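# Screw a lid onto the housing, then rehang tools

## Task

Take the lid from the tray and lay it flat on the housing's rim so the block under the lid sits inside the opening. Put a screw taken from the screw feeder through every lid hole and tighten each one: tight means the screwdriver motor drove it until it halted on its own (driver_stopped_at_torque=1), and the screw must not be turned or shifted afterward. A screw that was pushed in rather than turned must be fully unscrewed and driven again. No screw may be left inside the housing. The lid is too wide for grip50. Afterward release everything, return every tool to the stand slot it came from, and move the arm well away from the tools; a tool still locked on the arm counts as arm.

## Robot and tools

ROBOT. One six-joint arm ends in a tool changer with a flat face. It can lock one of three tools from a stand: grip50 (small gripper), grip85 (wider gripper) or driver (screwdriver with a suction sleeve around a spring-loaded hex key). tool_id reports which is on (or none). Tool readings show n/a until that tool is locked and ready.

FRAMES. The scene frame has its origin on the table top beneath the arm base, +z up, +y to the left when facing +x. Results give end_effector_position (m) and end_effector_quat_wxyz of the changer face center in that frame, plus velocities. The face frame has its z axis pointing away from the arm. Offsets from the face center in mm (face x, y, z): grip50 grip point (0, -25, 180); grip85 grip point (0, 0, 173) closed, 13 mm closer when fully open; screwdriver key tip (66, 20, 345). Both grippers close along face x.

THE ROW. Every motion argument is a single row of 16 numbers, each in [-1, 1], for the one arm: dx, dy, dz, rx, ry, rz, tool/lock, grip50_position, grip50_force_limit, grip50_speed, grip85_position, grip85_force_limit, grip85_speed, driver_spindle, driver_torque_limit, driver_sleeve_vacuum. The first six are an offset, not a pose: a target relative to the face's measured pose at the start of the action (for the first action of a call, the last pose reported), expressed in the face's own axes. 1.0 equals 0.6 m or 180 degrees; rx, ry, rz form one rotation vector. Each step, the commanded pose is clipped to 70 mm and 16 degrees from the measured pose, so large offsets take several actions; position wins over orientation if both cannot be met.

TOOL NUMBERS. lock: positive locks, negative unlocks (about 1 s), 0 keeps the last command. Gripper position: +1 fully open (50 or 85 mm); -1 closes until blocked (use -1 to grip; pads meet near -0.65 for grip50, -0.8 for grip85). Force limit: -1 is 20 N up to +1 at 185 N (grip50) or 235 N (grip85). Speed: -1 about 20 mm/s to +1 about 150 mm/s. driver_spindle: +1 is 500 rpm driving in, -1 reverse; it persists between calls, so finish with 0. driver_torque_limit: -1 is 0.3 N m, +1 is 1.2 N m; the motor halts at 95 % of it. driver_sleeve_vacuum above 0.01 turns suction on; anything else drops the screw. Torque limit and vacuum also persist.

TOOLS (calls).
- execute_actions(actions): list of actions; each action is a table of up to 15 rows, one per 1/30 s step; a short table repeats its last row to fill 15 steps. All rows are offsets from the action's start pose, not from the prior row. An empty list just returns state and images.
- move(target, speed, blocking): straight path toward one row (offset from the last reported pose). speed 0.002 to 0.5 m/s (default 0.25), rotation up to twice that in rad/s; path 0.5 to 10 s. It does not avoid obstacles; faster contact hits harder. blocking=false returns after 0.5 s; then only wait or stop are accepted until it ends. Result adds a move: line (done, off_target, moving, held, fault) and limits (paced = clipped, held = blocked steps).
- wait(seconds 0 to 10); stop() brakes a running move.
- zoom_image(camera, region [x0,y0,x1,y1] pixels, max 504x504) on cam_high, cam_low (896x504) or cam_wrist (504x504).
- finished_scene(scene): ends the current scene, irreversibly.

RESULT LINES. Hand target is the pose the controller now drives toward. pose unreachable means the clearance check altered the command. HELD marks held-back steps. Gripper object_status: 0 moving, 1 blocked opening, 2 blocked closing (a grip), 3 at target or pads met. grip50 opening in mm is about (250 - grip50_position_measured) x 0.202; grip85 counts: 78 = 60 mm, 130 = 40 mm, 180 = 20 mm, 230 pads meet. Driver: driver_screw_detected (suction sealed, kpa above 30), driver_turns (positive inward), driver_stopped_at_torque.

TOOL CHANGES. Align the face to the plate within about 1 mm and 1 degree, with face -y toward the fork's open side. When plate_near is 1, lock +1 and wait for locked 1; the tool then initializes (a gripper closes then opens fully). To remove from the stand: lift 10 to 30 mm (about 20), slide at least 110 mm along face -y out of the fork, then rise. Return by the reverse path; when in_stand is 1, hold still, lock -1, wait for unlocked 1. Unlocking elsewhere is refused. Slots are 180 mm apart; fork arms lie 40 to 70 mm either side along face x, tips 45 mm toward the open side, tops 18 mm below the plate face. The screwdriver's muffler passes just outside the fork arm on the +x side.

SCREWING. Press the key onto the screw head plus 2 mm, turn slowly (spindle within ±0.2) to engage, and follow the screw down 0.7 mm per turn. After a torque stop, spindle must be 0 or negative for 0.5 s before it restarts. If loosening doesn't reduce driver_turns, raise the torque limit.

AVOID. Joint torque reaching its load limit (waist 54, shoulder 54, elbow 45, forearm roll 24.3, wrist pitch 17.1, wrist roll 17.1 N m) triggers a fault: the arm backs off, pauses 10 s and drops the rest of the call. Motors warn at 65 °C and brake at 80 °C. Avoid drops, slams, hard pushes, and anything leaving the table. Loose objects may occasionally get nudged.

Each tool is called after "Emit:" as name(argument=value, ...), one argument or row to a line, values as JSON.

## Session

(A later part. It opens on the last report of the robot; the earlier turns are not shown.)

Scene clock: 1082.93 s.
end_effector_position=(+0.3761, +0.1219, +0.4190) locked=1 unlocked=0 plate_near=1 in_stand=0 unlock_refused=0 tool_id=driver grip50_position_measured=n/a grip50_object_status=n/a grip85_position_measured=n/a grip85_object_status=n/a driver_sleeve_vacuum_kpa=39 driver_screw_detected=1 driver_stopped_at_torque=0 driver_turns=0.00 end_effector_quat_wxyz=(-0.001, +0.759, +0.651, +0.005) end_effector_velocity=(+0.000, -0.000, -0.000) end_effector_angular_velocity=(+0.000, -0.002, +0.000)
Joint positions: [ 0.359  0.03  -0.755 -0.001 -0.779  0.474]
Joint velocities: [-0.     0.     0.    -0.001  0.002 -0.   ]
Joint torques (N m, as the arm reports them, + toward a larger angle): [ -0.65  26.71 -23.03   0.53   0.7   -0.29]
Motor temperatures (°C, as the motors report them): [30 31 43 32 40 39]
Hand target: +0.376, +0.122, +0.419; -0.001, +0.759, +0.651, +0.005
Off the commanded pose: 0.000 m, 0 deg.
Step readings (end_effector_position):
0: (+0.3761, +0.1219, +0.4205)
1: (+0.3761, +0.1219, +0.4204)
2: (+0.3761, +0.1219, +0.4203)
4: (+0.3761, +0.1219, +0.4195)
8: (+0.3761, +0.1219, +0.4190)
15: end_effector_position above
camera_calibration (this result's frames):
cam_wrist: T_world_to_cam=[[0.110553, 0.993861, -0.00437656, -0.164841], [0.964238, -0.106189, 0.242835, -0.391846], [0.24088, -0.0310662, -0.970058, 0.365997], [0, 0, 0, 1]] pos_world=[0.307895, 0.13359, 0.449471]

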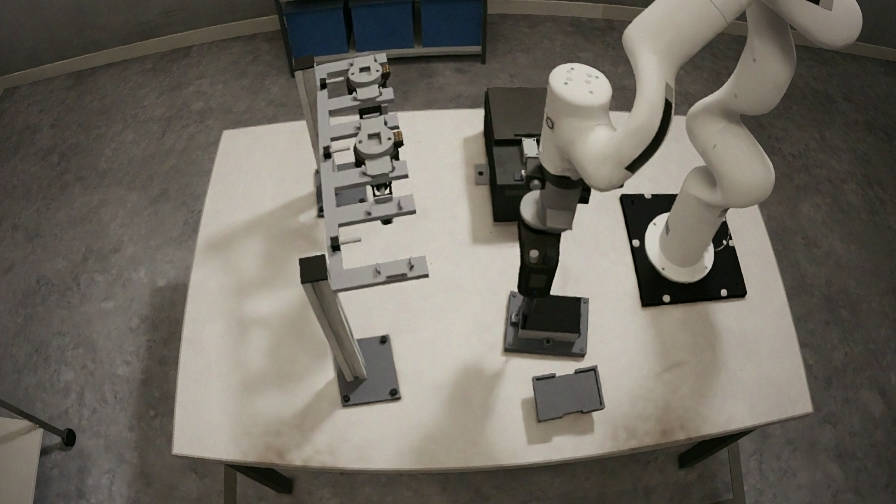

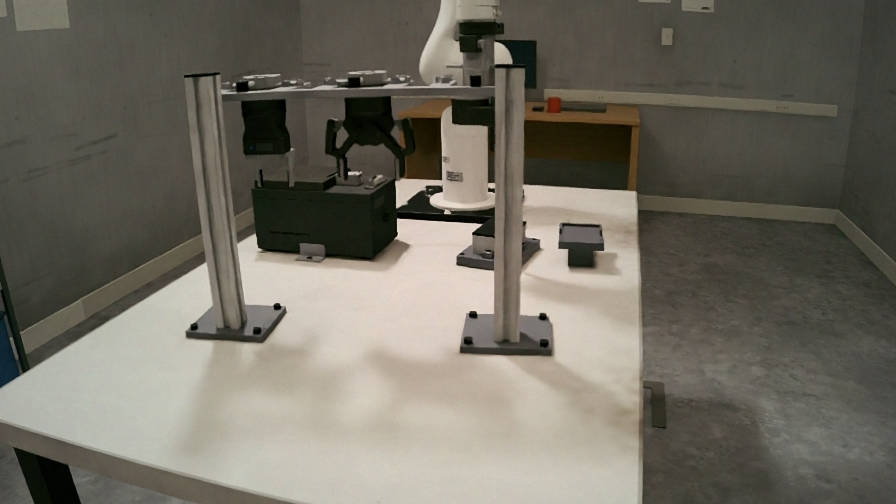

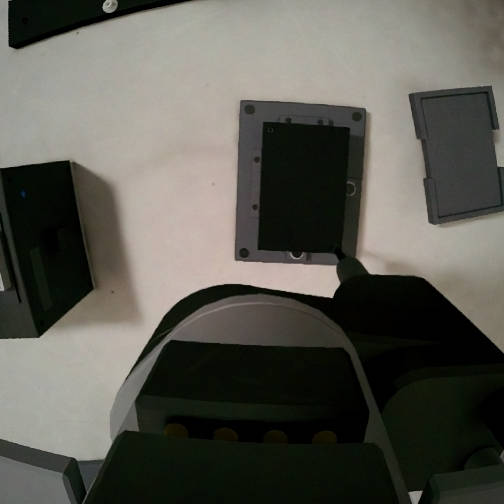

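No contact. Continuing.

Emit:
execute_actions(
  actions=[
    [[0,0,0.0025,0,0,0,0,0,0,0,0,0,0,0,-1,1]],
  ],
)

Emit:
zoom_image(
  camera="cam_wrist",
  region=[310, 220, 360, 270],
)

Scene clock: 1091.00 s.
end_effector_position=(+0.3761, +0.1219, +0.4175) locked=1 unlocked=0 plate_near=1 in_stand=0 unlock_refused=0 tool_id=driver grip50_position_measured=n/a grip50_object_status=n/a grip85_position_measured=n/a grip85_object_status=n/a driver_sleeve_vacuum_kpa=39 driver_screw_detected=1 driver_stopped_at_torque=0 driver_turns=0.00 end_effector_quat_wxyz=(-0.001, +0.759, +0.651, +0.005) end_effector_velocity=(+0.001, +0.000, +0.000) end_effector_angular_velocity=(+0.001, -0.003, -0.001)
Joint positions: [ 0.359  0.028 -0.753 -0.001 -0.775  0.474]
Joint velocities: [-0.     0.    -0.     0.001  0.002  0.   ]
Joint torques (N m, as the arm reports them, + toward a larger angle): [ -2.1   25.82 -23.14   0.16   0.83  -0.27]
Motor temperatures (°C, as the motors report them): [30 31 43 32 40 39]
Hand target: +0.376, +0.122, +0.417; -0.001, +0.759, +0.651, +0.005
Off the commanded pose: 0.000 m, 0 deg.
Step readings (end_effector_position):
0: (+0.3761, +0.1219, +0.4190)
1: (+0.3761, +0.1219, +0.4190)
2: (+0.3761, +0.1219, +0.4188)
4: (+0.3761, +0.1219, +0.4181)
8: (+0.3761, +0.1219, +0.4176)
15: end_effector_position above
camera_calibration (this result's frames):
cam_wrist: T_world_to_cam=[[0.110553, 0.993861, -0.00438266, -0.164853], [0.964239, -0.106187, 0.242831, -0.391492], [0.240875, -0.0310715, -0.970059, 0.364562], [0, 0, 0, 1]] pos_world=[0.307904, 0.133597, 0.447991]

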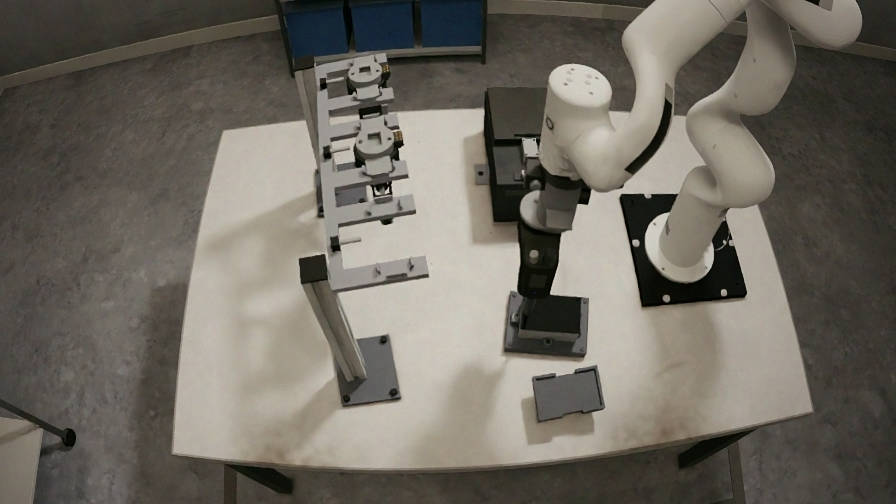

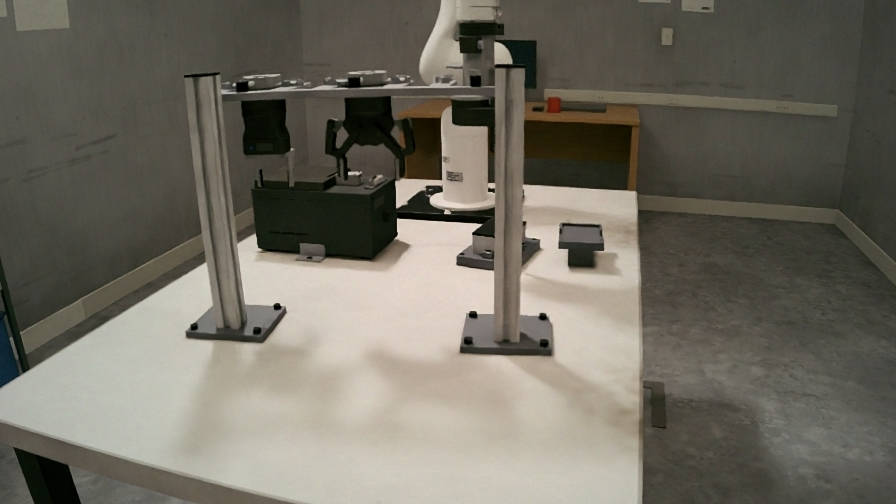

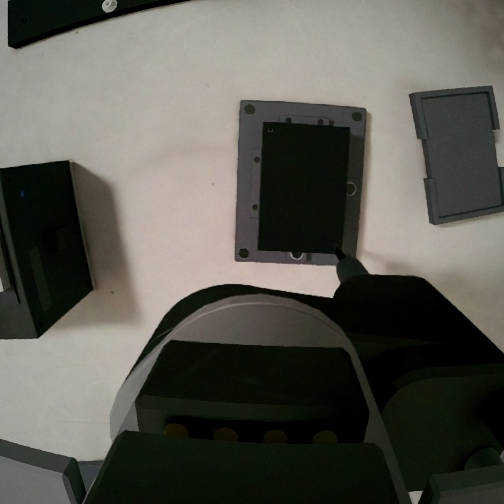

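Region (310, 220, 360, 270) of cam_wrist's 504x504 image, scaled by 10.080, with more detail than that image has.

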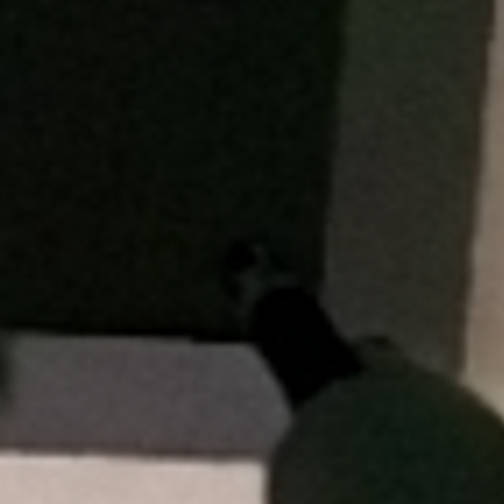

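Emit:
zoom_image(
  camera="cam_high",
  region=[505, 295, 545, 335],
)

Region (505, 295, 545, 335) of cam_high's 896x504 image, scaled by 12.600, with more detail than that image has.

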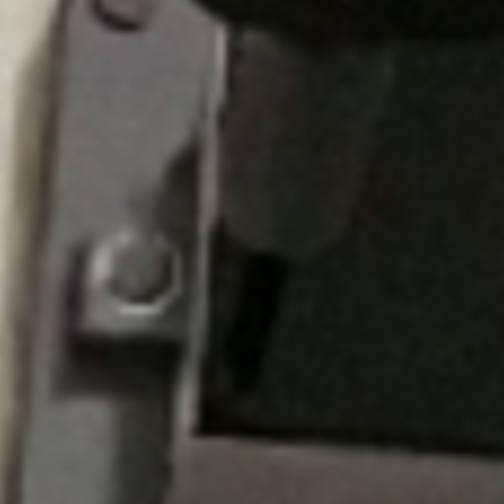

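Emit:
execute_actions(
  actions=[
    [[0,0,0.0025,0,0,0,0,0,0,0,0,0,0,0,0,1]],
  ],
)

Scene clock: 1118.97 s.
end_effector_position=(+0.3761, +0.1220, +0.4160) locked=1 unlocked=0 plate_near=1 in_stand=0 unlock_refused=0 tool_id=driver grip50_position_measured=n/a grip50_object_status=n/a grip85_position_measured=n/a grip85_object_status=n/a driver_sleeve_vacuum_kpa=39 driver_screw_detected=1 driver_stopped_at_torque=0 driver_turns=0.00 end_effector_quat_wxyz=(-0.001, +0.759, +0.651, +0.005) end_effector_velocity=(-0.000, +0.000, -0.000) end_effector_angular_velocity=(-0.000, -0.001, +0.001)
Joint positions: [ 0.359  0.026 -0.751 -0.001 -0.772  0.474]
Joint velocities: [ 0.     0.     0.001 -0.001  0.001  0.   ]
Joint torques (N m, as the arm reports them, + toward a larger angle): [ -2.45  24.94 -22.32   0.35   0.86  -0.15]
Motor temperatures (°C, as the motors report them): [30 31 42 32 40 39]
Hand target: +0.376, +0.122, +0.416; -0.001, +0.759, +0.651, +0.005
Off the commanded pose: 0.000 m, 0 deg.
Step readings (end_effector_position):
0: (+0.3761, +0.1219, +0.4175)
1: (+0.3761, +0.1219, +0.4175)
2: (+0.3761, +0.1219, +0.4173)
4: (+0.3761, +0.1219, +0.4166)
8: (+0.3761, +0.1220, +0.4161)
15: end_effector_position above
camera_calibration (this result's frames):
cam_wrist: T_world_to_cam=[[0.110555, 0.99386, -0.00437686, -0.164874], [0.964234, -0.10619, 0.242851, -0.391152], [0.240895, -0.0310688, -0.970054, 0.363115], [0, 0, 0, 1]] pos_world=[0.307917, 0.133607, 0.446511]

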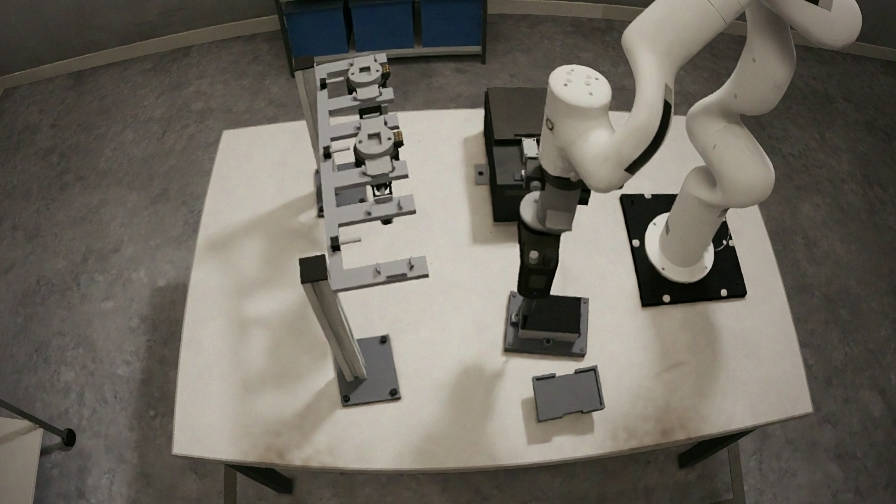

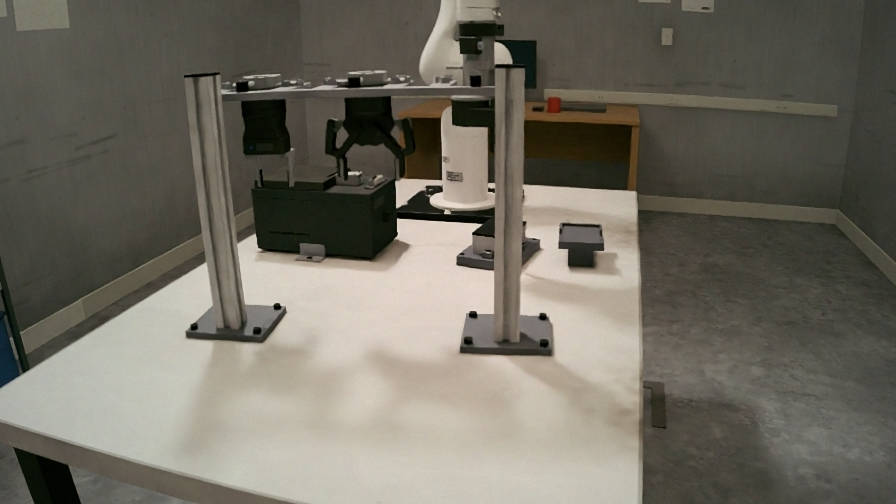

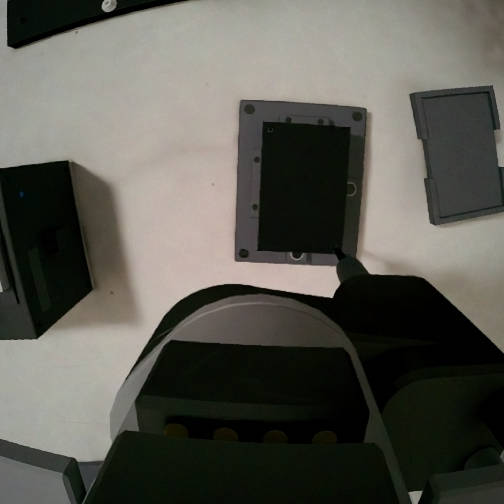

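Emit:
zoom_image(
  camera="cam_wrist",
  region=[320, 230, 350, 260],
)

Region (320, 230, 350, 260) of cam_wrist's 504x504 image, scaled by 16.800, with more detail than that image has.

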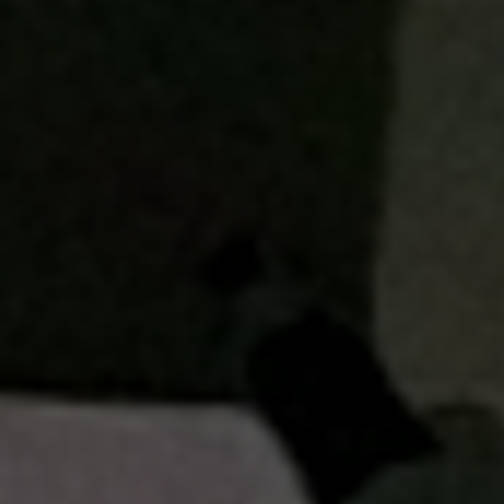

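Emit:
zoom_image(
  camera="cam_low",
  region=[500, 190, 550, 240],
)

Region (500, 190, 550, 240) of cam_low's 896x504 image, scaled by 10.080, with more detail than that image has.

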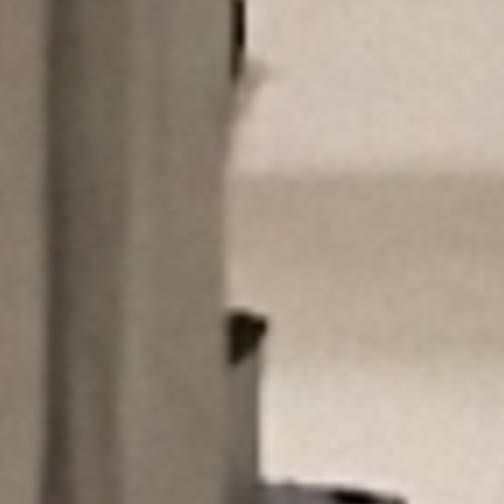

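Emit:
execute_actions(
  actions=[
    [[0,0,0.0017,0,0,0,0,0,0,0,0,0,0,0,0,1]],
  ],
)

Emit:
zoom_image(
  camera="cam_wrist",
  region=[320, 230, 350, 260],
)

Scene clock: 1166.70 s.
end_effector_position=(+0.3761, +0.1220, +0.4150) locked=1 unlocked=0 plate_near=1 in_stand=0 unlock_refused=0 tool_id=driver grip50_position_measured=n/a grip50_object_status=n/a grip85_position_measured=n/a grip85_object_status=n/a driver_sleeve_vacuum_kpa=39 driver_screw_detected=1 driver_stopped_at_torque=0 driver_turns=0.00 end_effector_quat_wxyz=(-0.001, +0.759, +0.651, +0.005) end_effector_velocity=(-0.000, +0.000, -0.000) end_effector_angular_velocity=(-0.001, +0.001, +0.002)
Joint positions: [ 0.359  0.025 -0.75  -0.001 -0.769  0.474]
Joint velocities: [ 0.001 -0.     0.001 -0.001 -0.    -0.   ]
Joint torques (N m, as the arm reports them, + toward a larger angle): [ -2.85  24.28 -22.22   0.41   0.85  -0.22]
Motor temperatures (°C, as the motors report them): [30 31 42 32 40 39]
Hand target: +0.376, +0.122, +0.415; -0.001, +0.759, +0.651, +0.005
Off the commanded pose: 0.000 m, 0 deg.
Step readings (end_effector_position):
0: (+0.3761, +0.1220, +0.4160)
1: (+0.3761, +0.1220, +0.4160)
2: (+0.3762, +0.1220, +0.4159)
4: (+0.3761, +0.1220, +0.4154)
8: (+0.3761, +0.1220, +0.4151)
15: end_effector_position above
camera_calibration (this result's frames):
cam_wrist: T_world_to_cam=[[0.110556, 0.99386, -0.00437802, -0.164884], [0.964233, -0.10619, 0.242854, -0.390914], [0.240898, -0.0310704, -0.970053, 0.362136], [0, 0, 0, 1]] pos_world=[0.307923, 0.133612, 0.445505]

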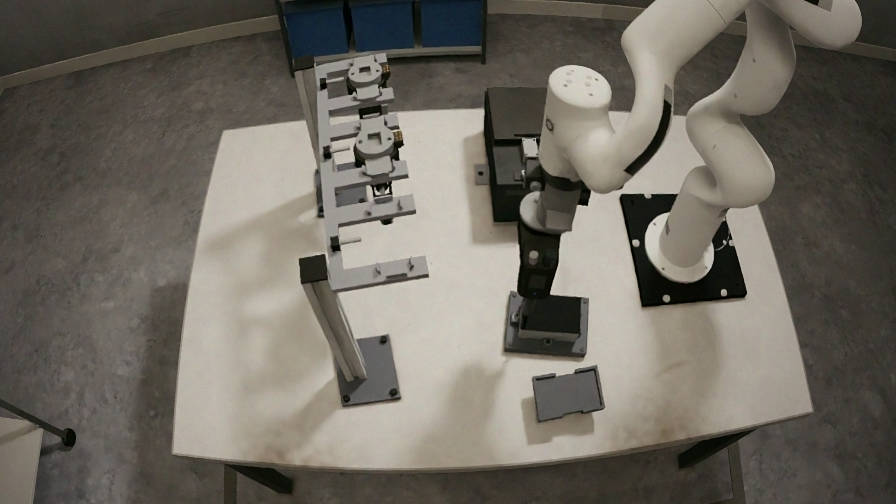

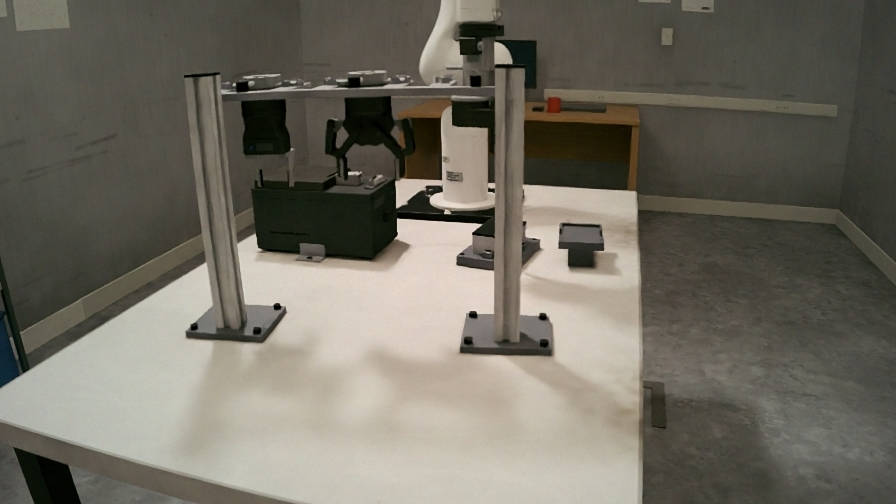

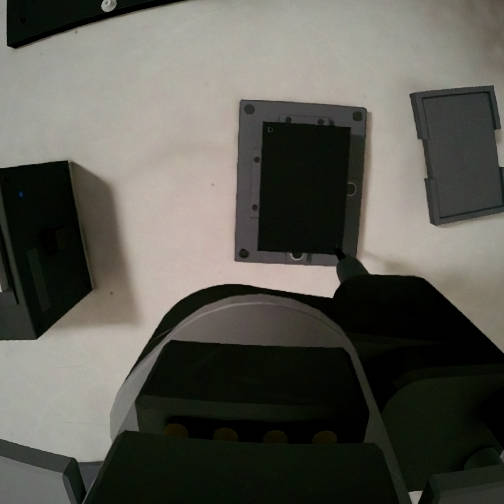

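Region (320, 230, 350, 260) of cam_wrist's 504x504 image, scaled by 16.800, with more detail than that image has.

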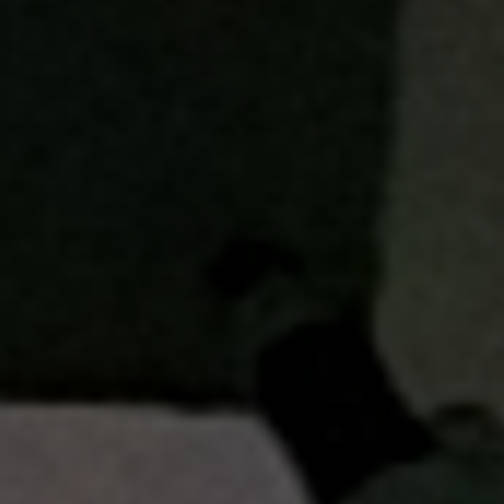

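Emit:
execute_actions(
  actions=[
    [[0,0,0,0,0,0,0,0,0,0,0,0,0,0.2,0,1]],
    [[0,0,0,0,0,0,0,0,0,0,0,0,0,0.2,0,1]],
    [[0,0,0,0,0,0,0,0,0,0,0,0,0,0.2,0,1]],
    [[0,0,0,0,0,0,0,0,0,0,0,0,0,0,0,1]],
  ],
)

Emit:
zoom_image(
  camera="cam_wrist",
  region=[320, 230, 350, 260],
)

Scene clock: 1231.90 s.
end_effector_position=(+0.3763, +0.1220, +0.4151) locked=1 unlocked=0 plate_near=1 in_stand=0 unlock_refused=0 tool_id=driver grip50_position_measured=n/a grip50_object_status=n/a grip85_position_measured=n/a grip85_object_status=n/a driver_sleeve_vacuum_kpa=40 driver_screw_detected=1 driver_stopped_at_torque=0 driver_turns=2.44 end_effector_quat_wxyz=(-0.000, +0.759, +0.651, +0.005) end_effector_velocity=(+0.000, +0.001, +0.000) end_effector_angular_velocity=(+0.000, -0.001, +0.002)
Joint positions: [ 0.359  0.025 -0.75  -0.001 -0.768  0.474]
Joint velocities: [ 0.001  0.    -0.001  0.     0.    -0.001]
Joint torques (N m, as the arm reports them, + toward a larger angle): [ -2.79  25.14 -21.17  -0.03  -0.58  -0.28]
Motor temperatures (°C, as the motors report them): [30 31 42 32 40 39]
Hand target: +0.376, +0.122, +0.415; -0.000, +0.759, +0.651, +0.005
Off the commanded pose: 0.000 m, 0 deg.
Step readings (end_effector_position; steps 1 to 15: 1st action; 16 to 30: 2nd action; 31 to 45: 3rd action; 46 to 60: 4th action):
0: (+0.3761, +0.1220, +0.4150)
1: (+0.3762, +0.1220, +0.4150)
2: (+0.3762, +0.1220, +0.4150)
4: (+0.3763, +0.1221, +0.4151)
8: (+0.3764, +0.1221, +0.4152)
15: (+0.3763, +0.1220, +0.4151)
16: (+0.3763, +0.1220, +0.4151)
17: (+0.3763, +0.1220, +0.4151)
19: (+0.3763, +0.1220, +0.4151)
23: (+0.3763, +0.1220, +0.4151)
30: (+0.3763, +0.1220, +0.4151)
31: (+0.3763, +0.1220, +0.4151)
32: (+0.3763, +0.1220, +0.4151)
34: (+0.3763, +0.1220, +0.4151)
38: (+0.3763, +0.1220, +0.4151)
45: (+0.3763, +0.1220, +0.4151)
46: (+0.3763, +0.1220, +0.4151)
47: (+0.3763, +0.1220, +0.4151)
49: (+0.3763, +0.1220, +0.4151)
53: (+0.3763, +0.1220, +0.4151)
60: end_effector_position above
camera_calibration (this result's frames):
cam_wrist: T_world_to_cam=[[0.110619, 0.993855, -0.00405192, -0.165102], [0.964054, -0.10631, 0.243512, -0.391247], [0.241585, -0.0308435, -0.969889, 0.361821], [0, 0, 0, 1]] pos_world=[0.308036, 0.133654, 0.445531]

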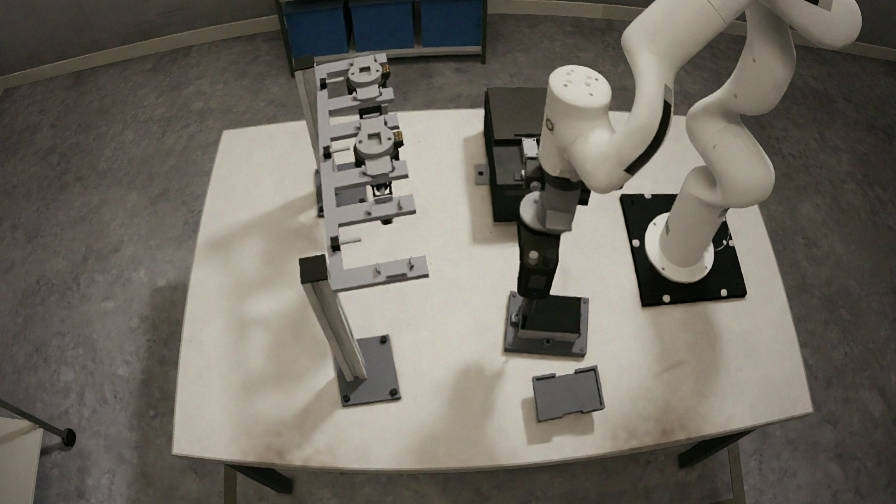

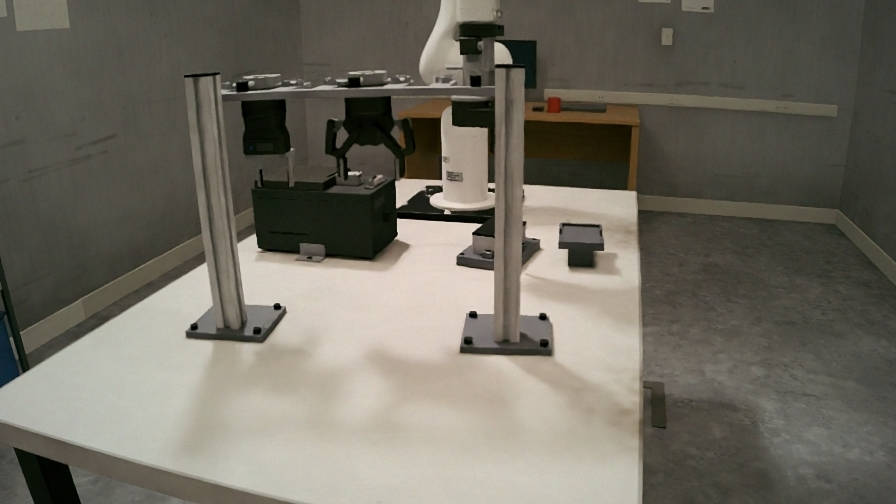

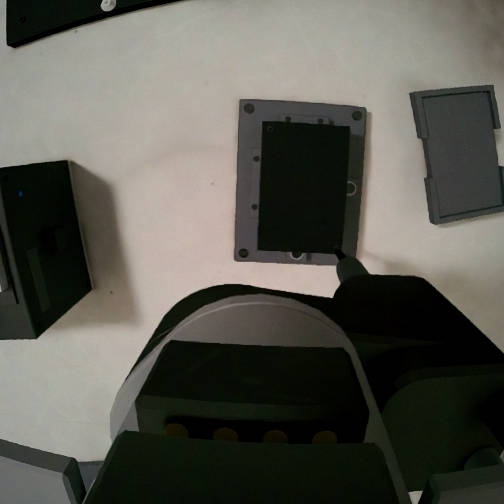

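Region (320, 230, 350, 260) of cam_wrist's 504x504 image, scaled by 16.800, with more detail than that image has.

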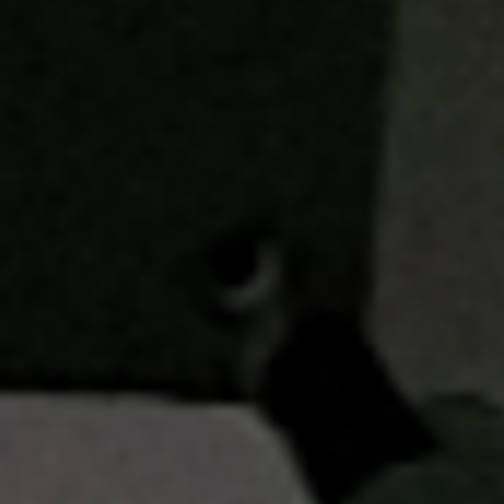

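Emit:
execute_actions(
  actions=[
    [[0,0,-0.0125,0,0,0,0,0,0,0,0,0,0,0,0,1]],
    [[-0.0045,-0.0045,0,0,0,0,0,0,0,0,0,0,0,0,0,1]],
  ],
)

Emit:
zoom_image(
  camera="cam_wrist",
  region=[320, 230, 350, 260],
)

Scene clock: 1277.73 s.
end_effector_position=(+0.3731, +0.1197, +0.4224) locked=1 unlocked=0 plate_near=1 in_stand=0 unlock_refused=0 tool_id=driver grip50_position_measured=n/a grip50_object_status=n/a grip85_position_measured=n/a grip85_object_status=n/a driver_sleeve_vacuum_kpa=27 driver_screw_detected=0 driver_stopped_at_torque=0 driver_turns=2.44 end_effector_quat_wxyz=(-0.000, +0.759, +0.651, +0.005) end_effector_velocity=(+0.000, -0.000, +0.001) end_effector_angular_velocity=(+0.000, -0.001, +0.000)
Joint positions: [ 0.356  0.044 -0.75  -0.001 -0.787  0.471]
Joint velocities: [-0.001  0.001 -0.001  0.    -0.001 -0.001]
Joint torques (N m, as the arm reports them, + toward a larger angle): [ -2.6   27.85 -23.8   -0.36  -1.07  -0.38]
Motor temperatures (°C, as the motors report them): [30 31 42 32 40 39]
Hand target: +0.373, +0.120, +0.422; -0.001, +0.759, +0.651, +0.005
Off the commanded pose: 0.000 m, 0 deg.
Step readings (end_effector_position; steps 1 to 15: 1st action; 16 to 30: 2nd action):
0: (+0.3763, +0.1220, +0.4151)
1: (+0.3763, +0.1220, +0.4151)
2: (+0.3762, +0.1220, +0.4157)
4: (+0.3760, +0.1219, +0.4192)
8: (+0.3761, +0.1219, +0.4221)
15: (+0.3761, +0.1219, +0.4224)
16: (+0.3761, +0.1219, +0.4224)
17: (+0.3758, +0.1217, +0.4224)
19: (+0.3743, +0.1206, +0.4224)
23: (+0.3732, +0.1198, +0.4222)
30: end_effector_position above
camera_calibration (this result's frames):
cam_wrist: T_world_to_cam=[[0.110594, 0.993857, -0.00406428, -0.162449], [0.964089, -0.106286, 0.243386, -0.390186], [0.241459, -0.0308353, -0.969921, 0.369639], [0, 0, 0, 1]] pos_world=[0.304887, 0.131377, 0.452826]

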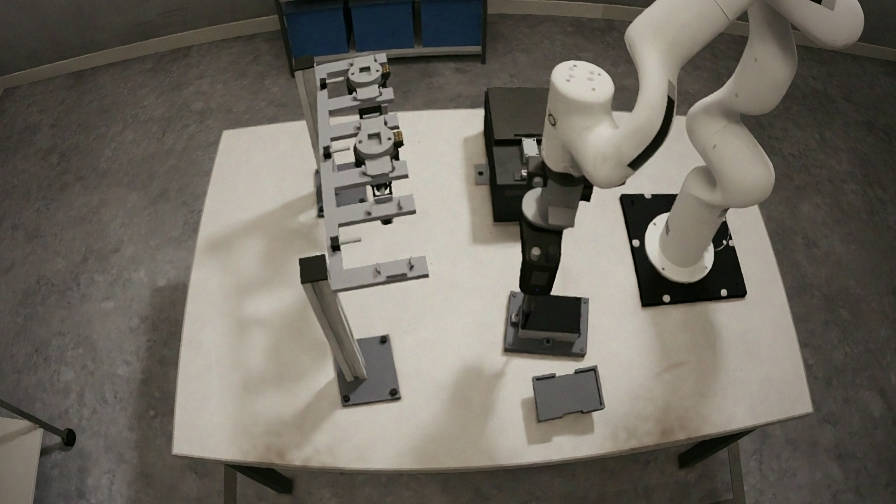

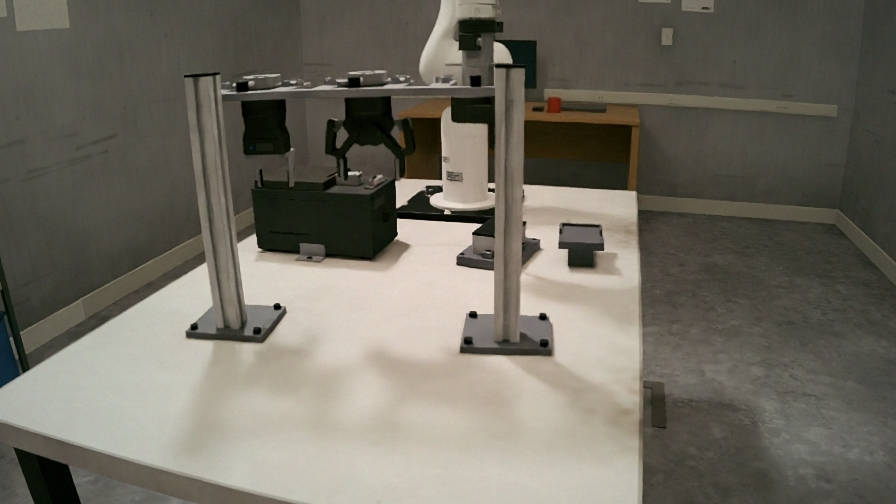

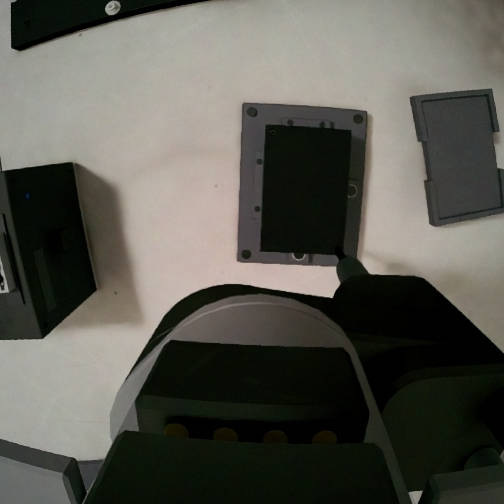

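Region (320, 230, 350, 260) of cam_wrist's 504x504 image, scaled by 16.800, with more detail than that image has.

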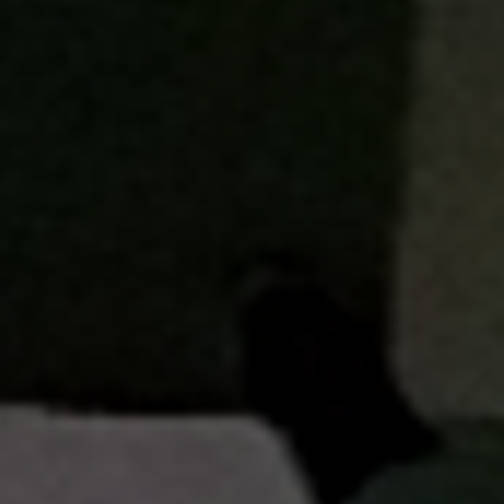

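Emit:
execute_actions(
  actions=[
    [[0.0046,0.0044,0,0,0,0,0,0,0,0,0,0,0,0,0,1]],
    [[0,0,0.006,0,0,0,0,0,0,0,0,0,0,0,0,1]],
  ],
)

Emit:
zoom_image(
  camera="cam_wrist",
  region=[320, 230, 350, 260],
)

Scene clock: 1290.57 s.
end_effector_position=(+0.3759, +0.1220, +0.4188) locked=1 unlocked=0 plate_near=1 in_stand=0 unlock_refused=0 tool_id=driver grip50_position_measured=n/a grip50_object_status=n/a grip85_position_measured=n/a grip85_object_status=n/a driver_sleeve_vacuum_kpa=28 driver_screw_detected=0 driver_stopped_at_torque=0 driver_turns=2.44 end_effector_quat_wxyz=(-0.001, +0.759, +0.651, +0.004) end_effector_velocity=(+0.000, +0.000, -0.000) end_effector_angular_velocity=(-0.000, -0.001, +0.001)
Joint positions: [ 0.359  0.03  -0.754 -0.001 -0.779  0.474]
Joint velocities: [ 0.001 -0.     0.    -0.001  0.001  0.   ]
Joint torques (N m, as the arm reports them, + toward a larger angle): [ -1.64  29.01 -24.63   0.5    1.39  -0.13]
Motor temperatures (°C, as the motors report them): [30 31 42 32 40 39]
Hand target: +0.376, +0.122, +0.419; -0.001, +0.759, +0.651, +0.004
Off the commanded pose: 0.000 m, 0 deg.
Step readings (end_effector_position; steps 1 to 15: 1st action; 16 to 30: 2nd action):
0: (+0.3730, +0.1197, +0.4224)
1: (+0.3730, +0.1197, +0.4224)
2: (+0.3734, +0.1199, +0.4224)
4: (+0.3745, +0.1209, +0.4222)
8: (+0.3754, +0.1217, +0.4220)
15: (+0.3759, +0.1219, +0.4223)
16: (+0.3759, +0.1220, +0.4223)
17: (+0.3760, +0.1220, +0.4219)
19: (+0.3759, +0.1219, +0.4201)
23: (+0.3759, +0.1219, +0.4188)
30: end_effector_position above
camera_calibration (this result's frames):
cam_wrist: T_world_to_cam=[[0.110502, 0.993865, -0.00472301, -0.164673], [0.964423, -0.106077, 0.242147, -0.391403], [0.24016, -0.0313126, -0.970228, 0.366203], [0, 0, 0, 1]] pos_world=[0.307727, 0.133611, 0.4493]

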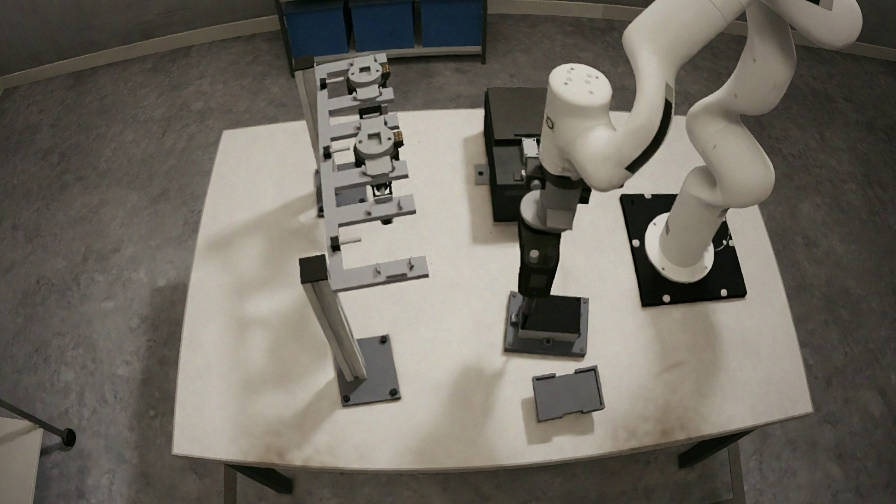

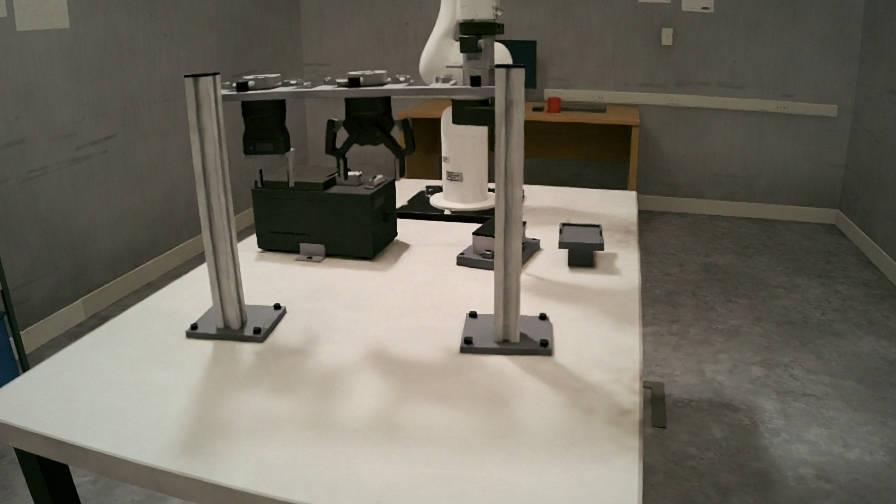

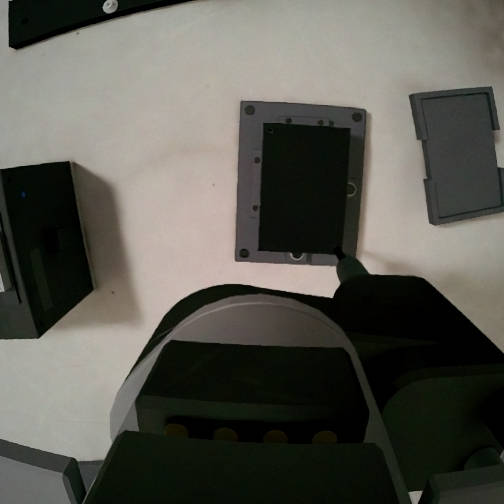

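Region (320, 230, 350, 260) of cam_wrist's 504x504 image, scaled by 16.800, with more detail than that image has.

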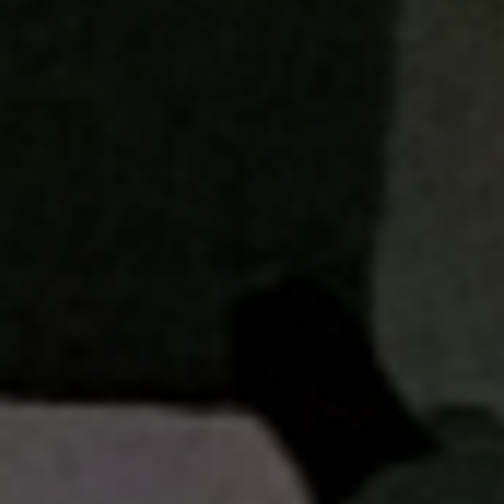

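Emit:
execute_actions(
  actions=[
    [[0,0,-0.027,0,0,0,0,0,0,0,0,0,0,0,0,1]],
    [[0.06,0.06,0,0,0,0,0,0,0,0,0,0,0,0,0,1]],
    [[0,0,0,0,0,0,0,0,0,0,0,0,0,0,0,1]],
  ],
)

Emit:
zoom_image(
  camera="cam_wrist",
  region=[200, 90, 360, 270],
)

Scene clock: 1306.00 s.
end_effector_position=(+0.4165, +0.1516, +0.4350) locked=1 unlocked=0 plate_near=1 in_stand=0 unlock_refused=0 tool_id=driver grip50_position_measured=n/a grip50_object_status=n/a grip85_position_measured=n/a grip85_object_status=n/a driver_sleeve_vacuum_kpa=40 driver_screw_detected=1 driver_stopped_at_torque=0 driver_turns=2.44 end_effector_quat_wxyz=(-0.001, +0.759, +0.651, +0.004) end_effector_velocity=(-0.000, -0.000, -0.000) end_effector_angular_velocity=(+0.001, +0.001, -0.001)
Joint positions: [ 0.394 -0.074 -0.9   -0.001 -0.822  0.509]
Joint velocities: [-0.001 -0.001  0.     0.001  0.    -0.   ]
Joint torques (N m, as the arm reports them, + toward a larger angle): [ -2.91  37.33 -25.12   0.7    0.77  -0.22]
Motor temperatures (°C, as the motors report them): [30 31 42 32 40 39]
Hand target: +0.416, +0.152, +0.435; -0.001, +0.759, +0.651, +0.004
Off the commanded pose: 0.000 m, 0 deg.
Step readings (end_effector_position; steps 1 to 15: 1st action; 16 to 30: 2nd action; 31 to 45: 3rd action):
0: (+0.3759, +0.1220, +0.4187)
1: (+0.3759, +0.1220, +0.4187)
2: (+0.3758, +0.1219, +0.4196)
4: (+0.3755, +0.1218, +0.4269)
8: (+0.3763, +0.1220, +0.4347)
15: (+0.3758, +0.1219, +0.4348)
16: (+0.3758, +0.1219, +0.4348)
17: (+0.3766, +0.1225, +0.4349)
19: (+0.3886, +0.1322, +0.4349)
23: (+0.4132, +0.1500, +0.4355)
30: (+0.4165, +0.1517, +0.4350)
31: (+0.4166, +0.1517, +0.4351)
32: (+0.4166, +0.1517, +0.4351)
34: (+0.4165, +0.1516, +0.4351)
38: (+0.4164, +0.1516, +0.4350)
45: end_effector_position above
camera_calibration (this result's frames):
cam_wrist: T_world_to_cam=[[0.110442, 0.993869, -0.00519384, -0.198359], [0.96472, -0.105943, 0.241021, -0.430961], [0.238993, -0.0316294, -0.970506, 0.373835], [0, 0, 0, 1]] pos_world=[0.348319, 0.16331, 0.46565]

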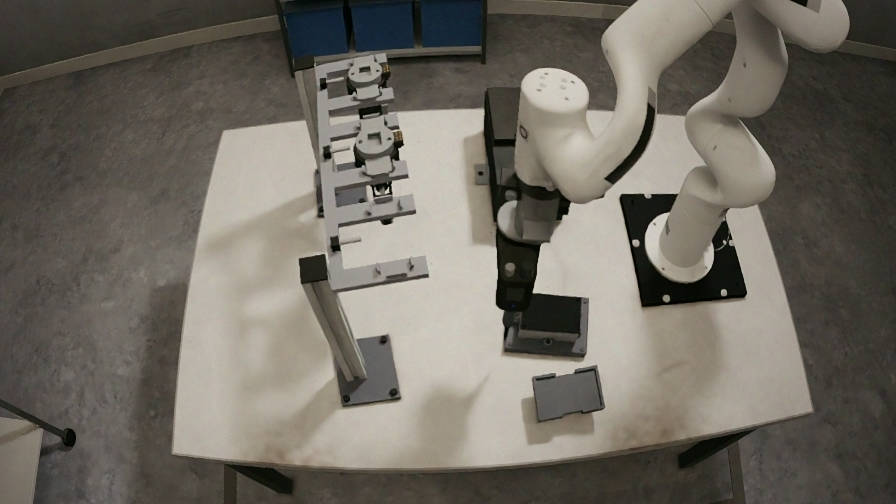

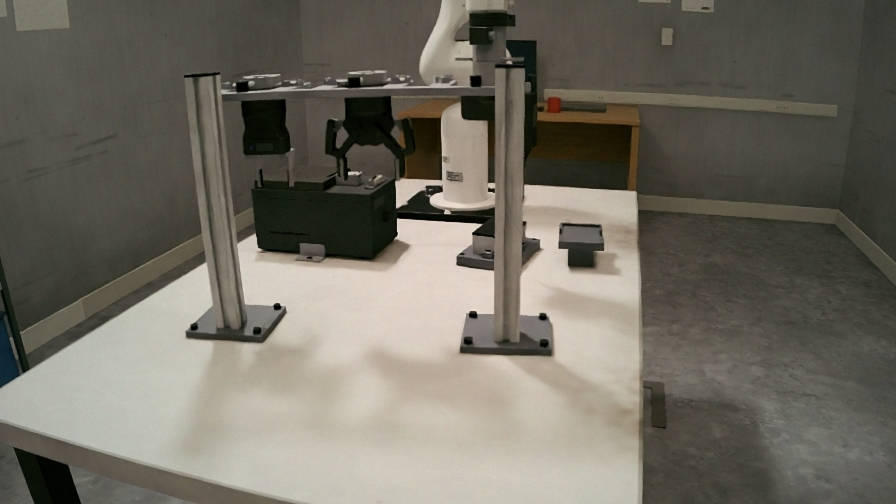

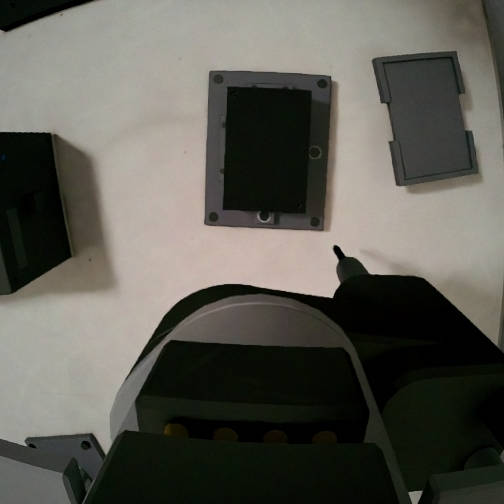

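Region (200, 90, 360, 270) of cam_wrist's 504x504 image, scaled by 2.800, with more detail than that image has.

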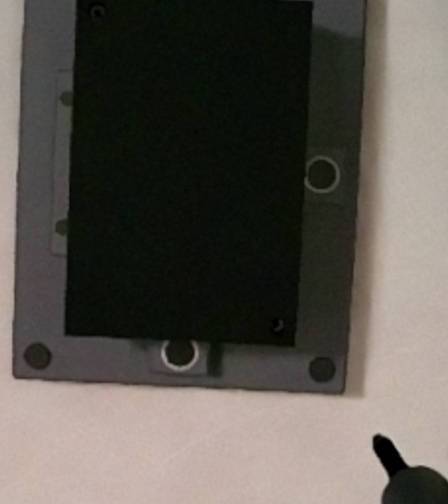

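Emit:
zoom_image(
  camera="cam_wrist",
  region=[320, 230, 350, 260],
)

Region (320, 230, 350, 260) of cam_wrist's 504x504 image, scaled by 16.800, with more detail than that image has.

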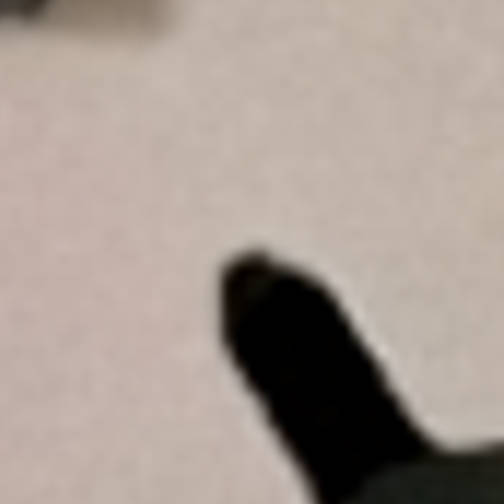

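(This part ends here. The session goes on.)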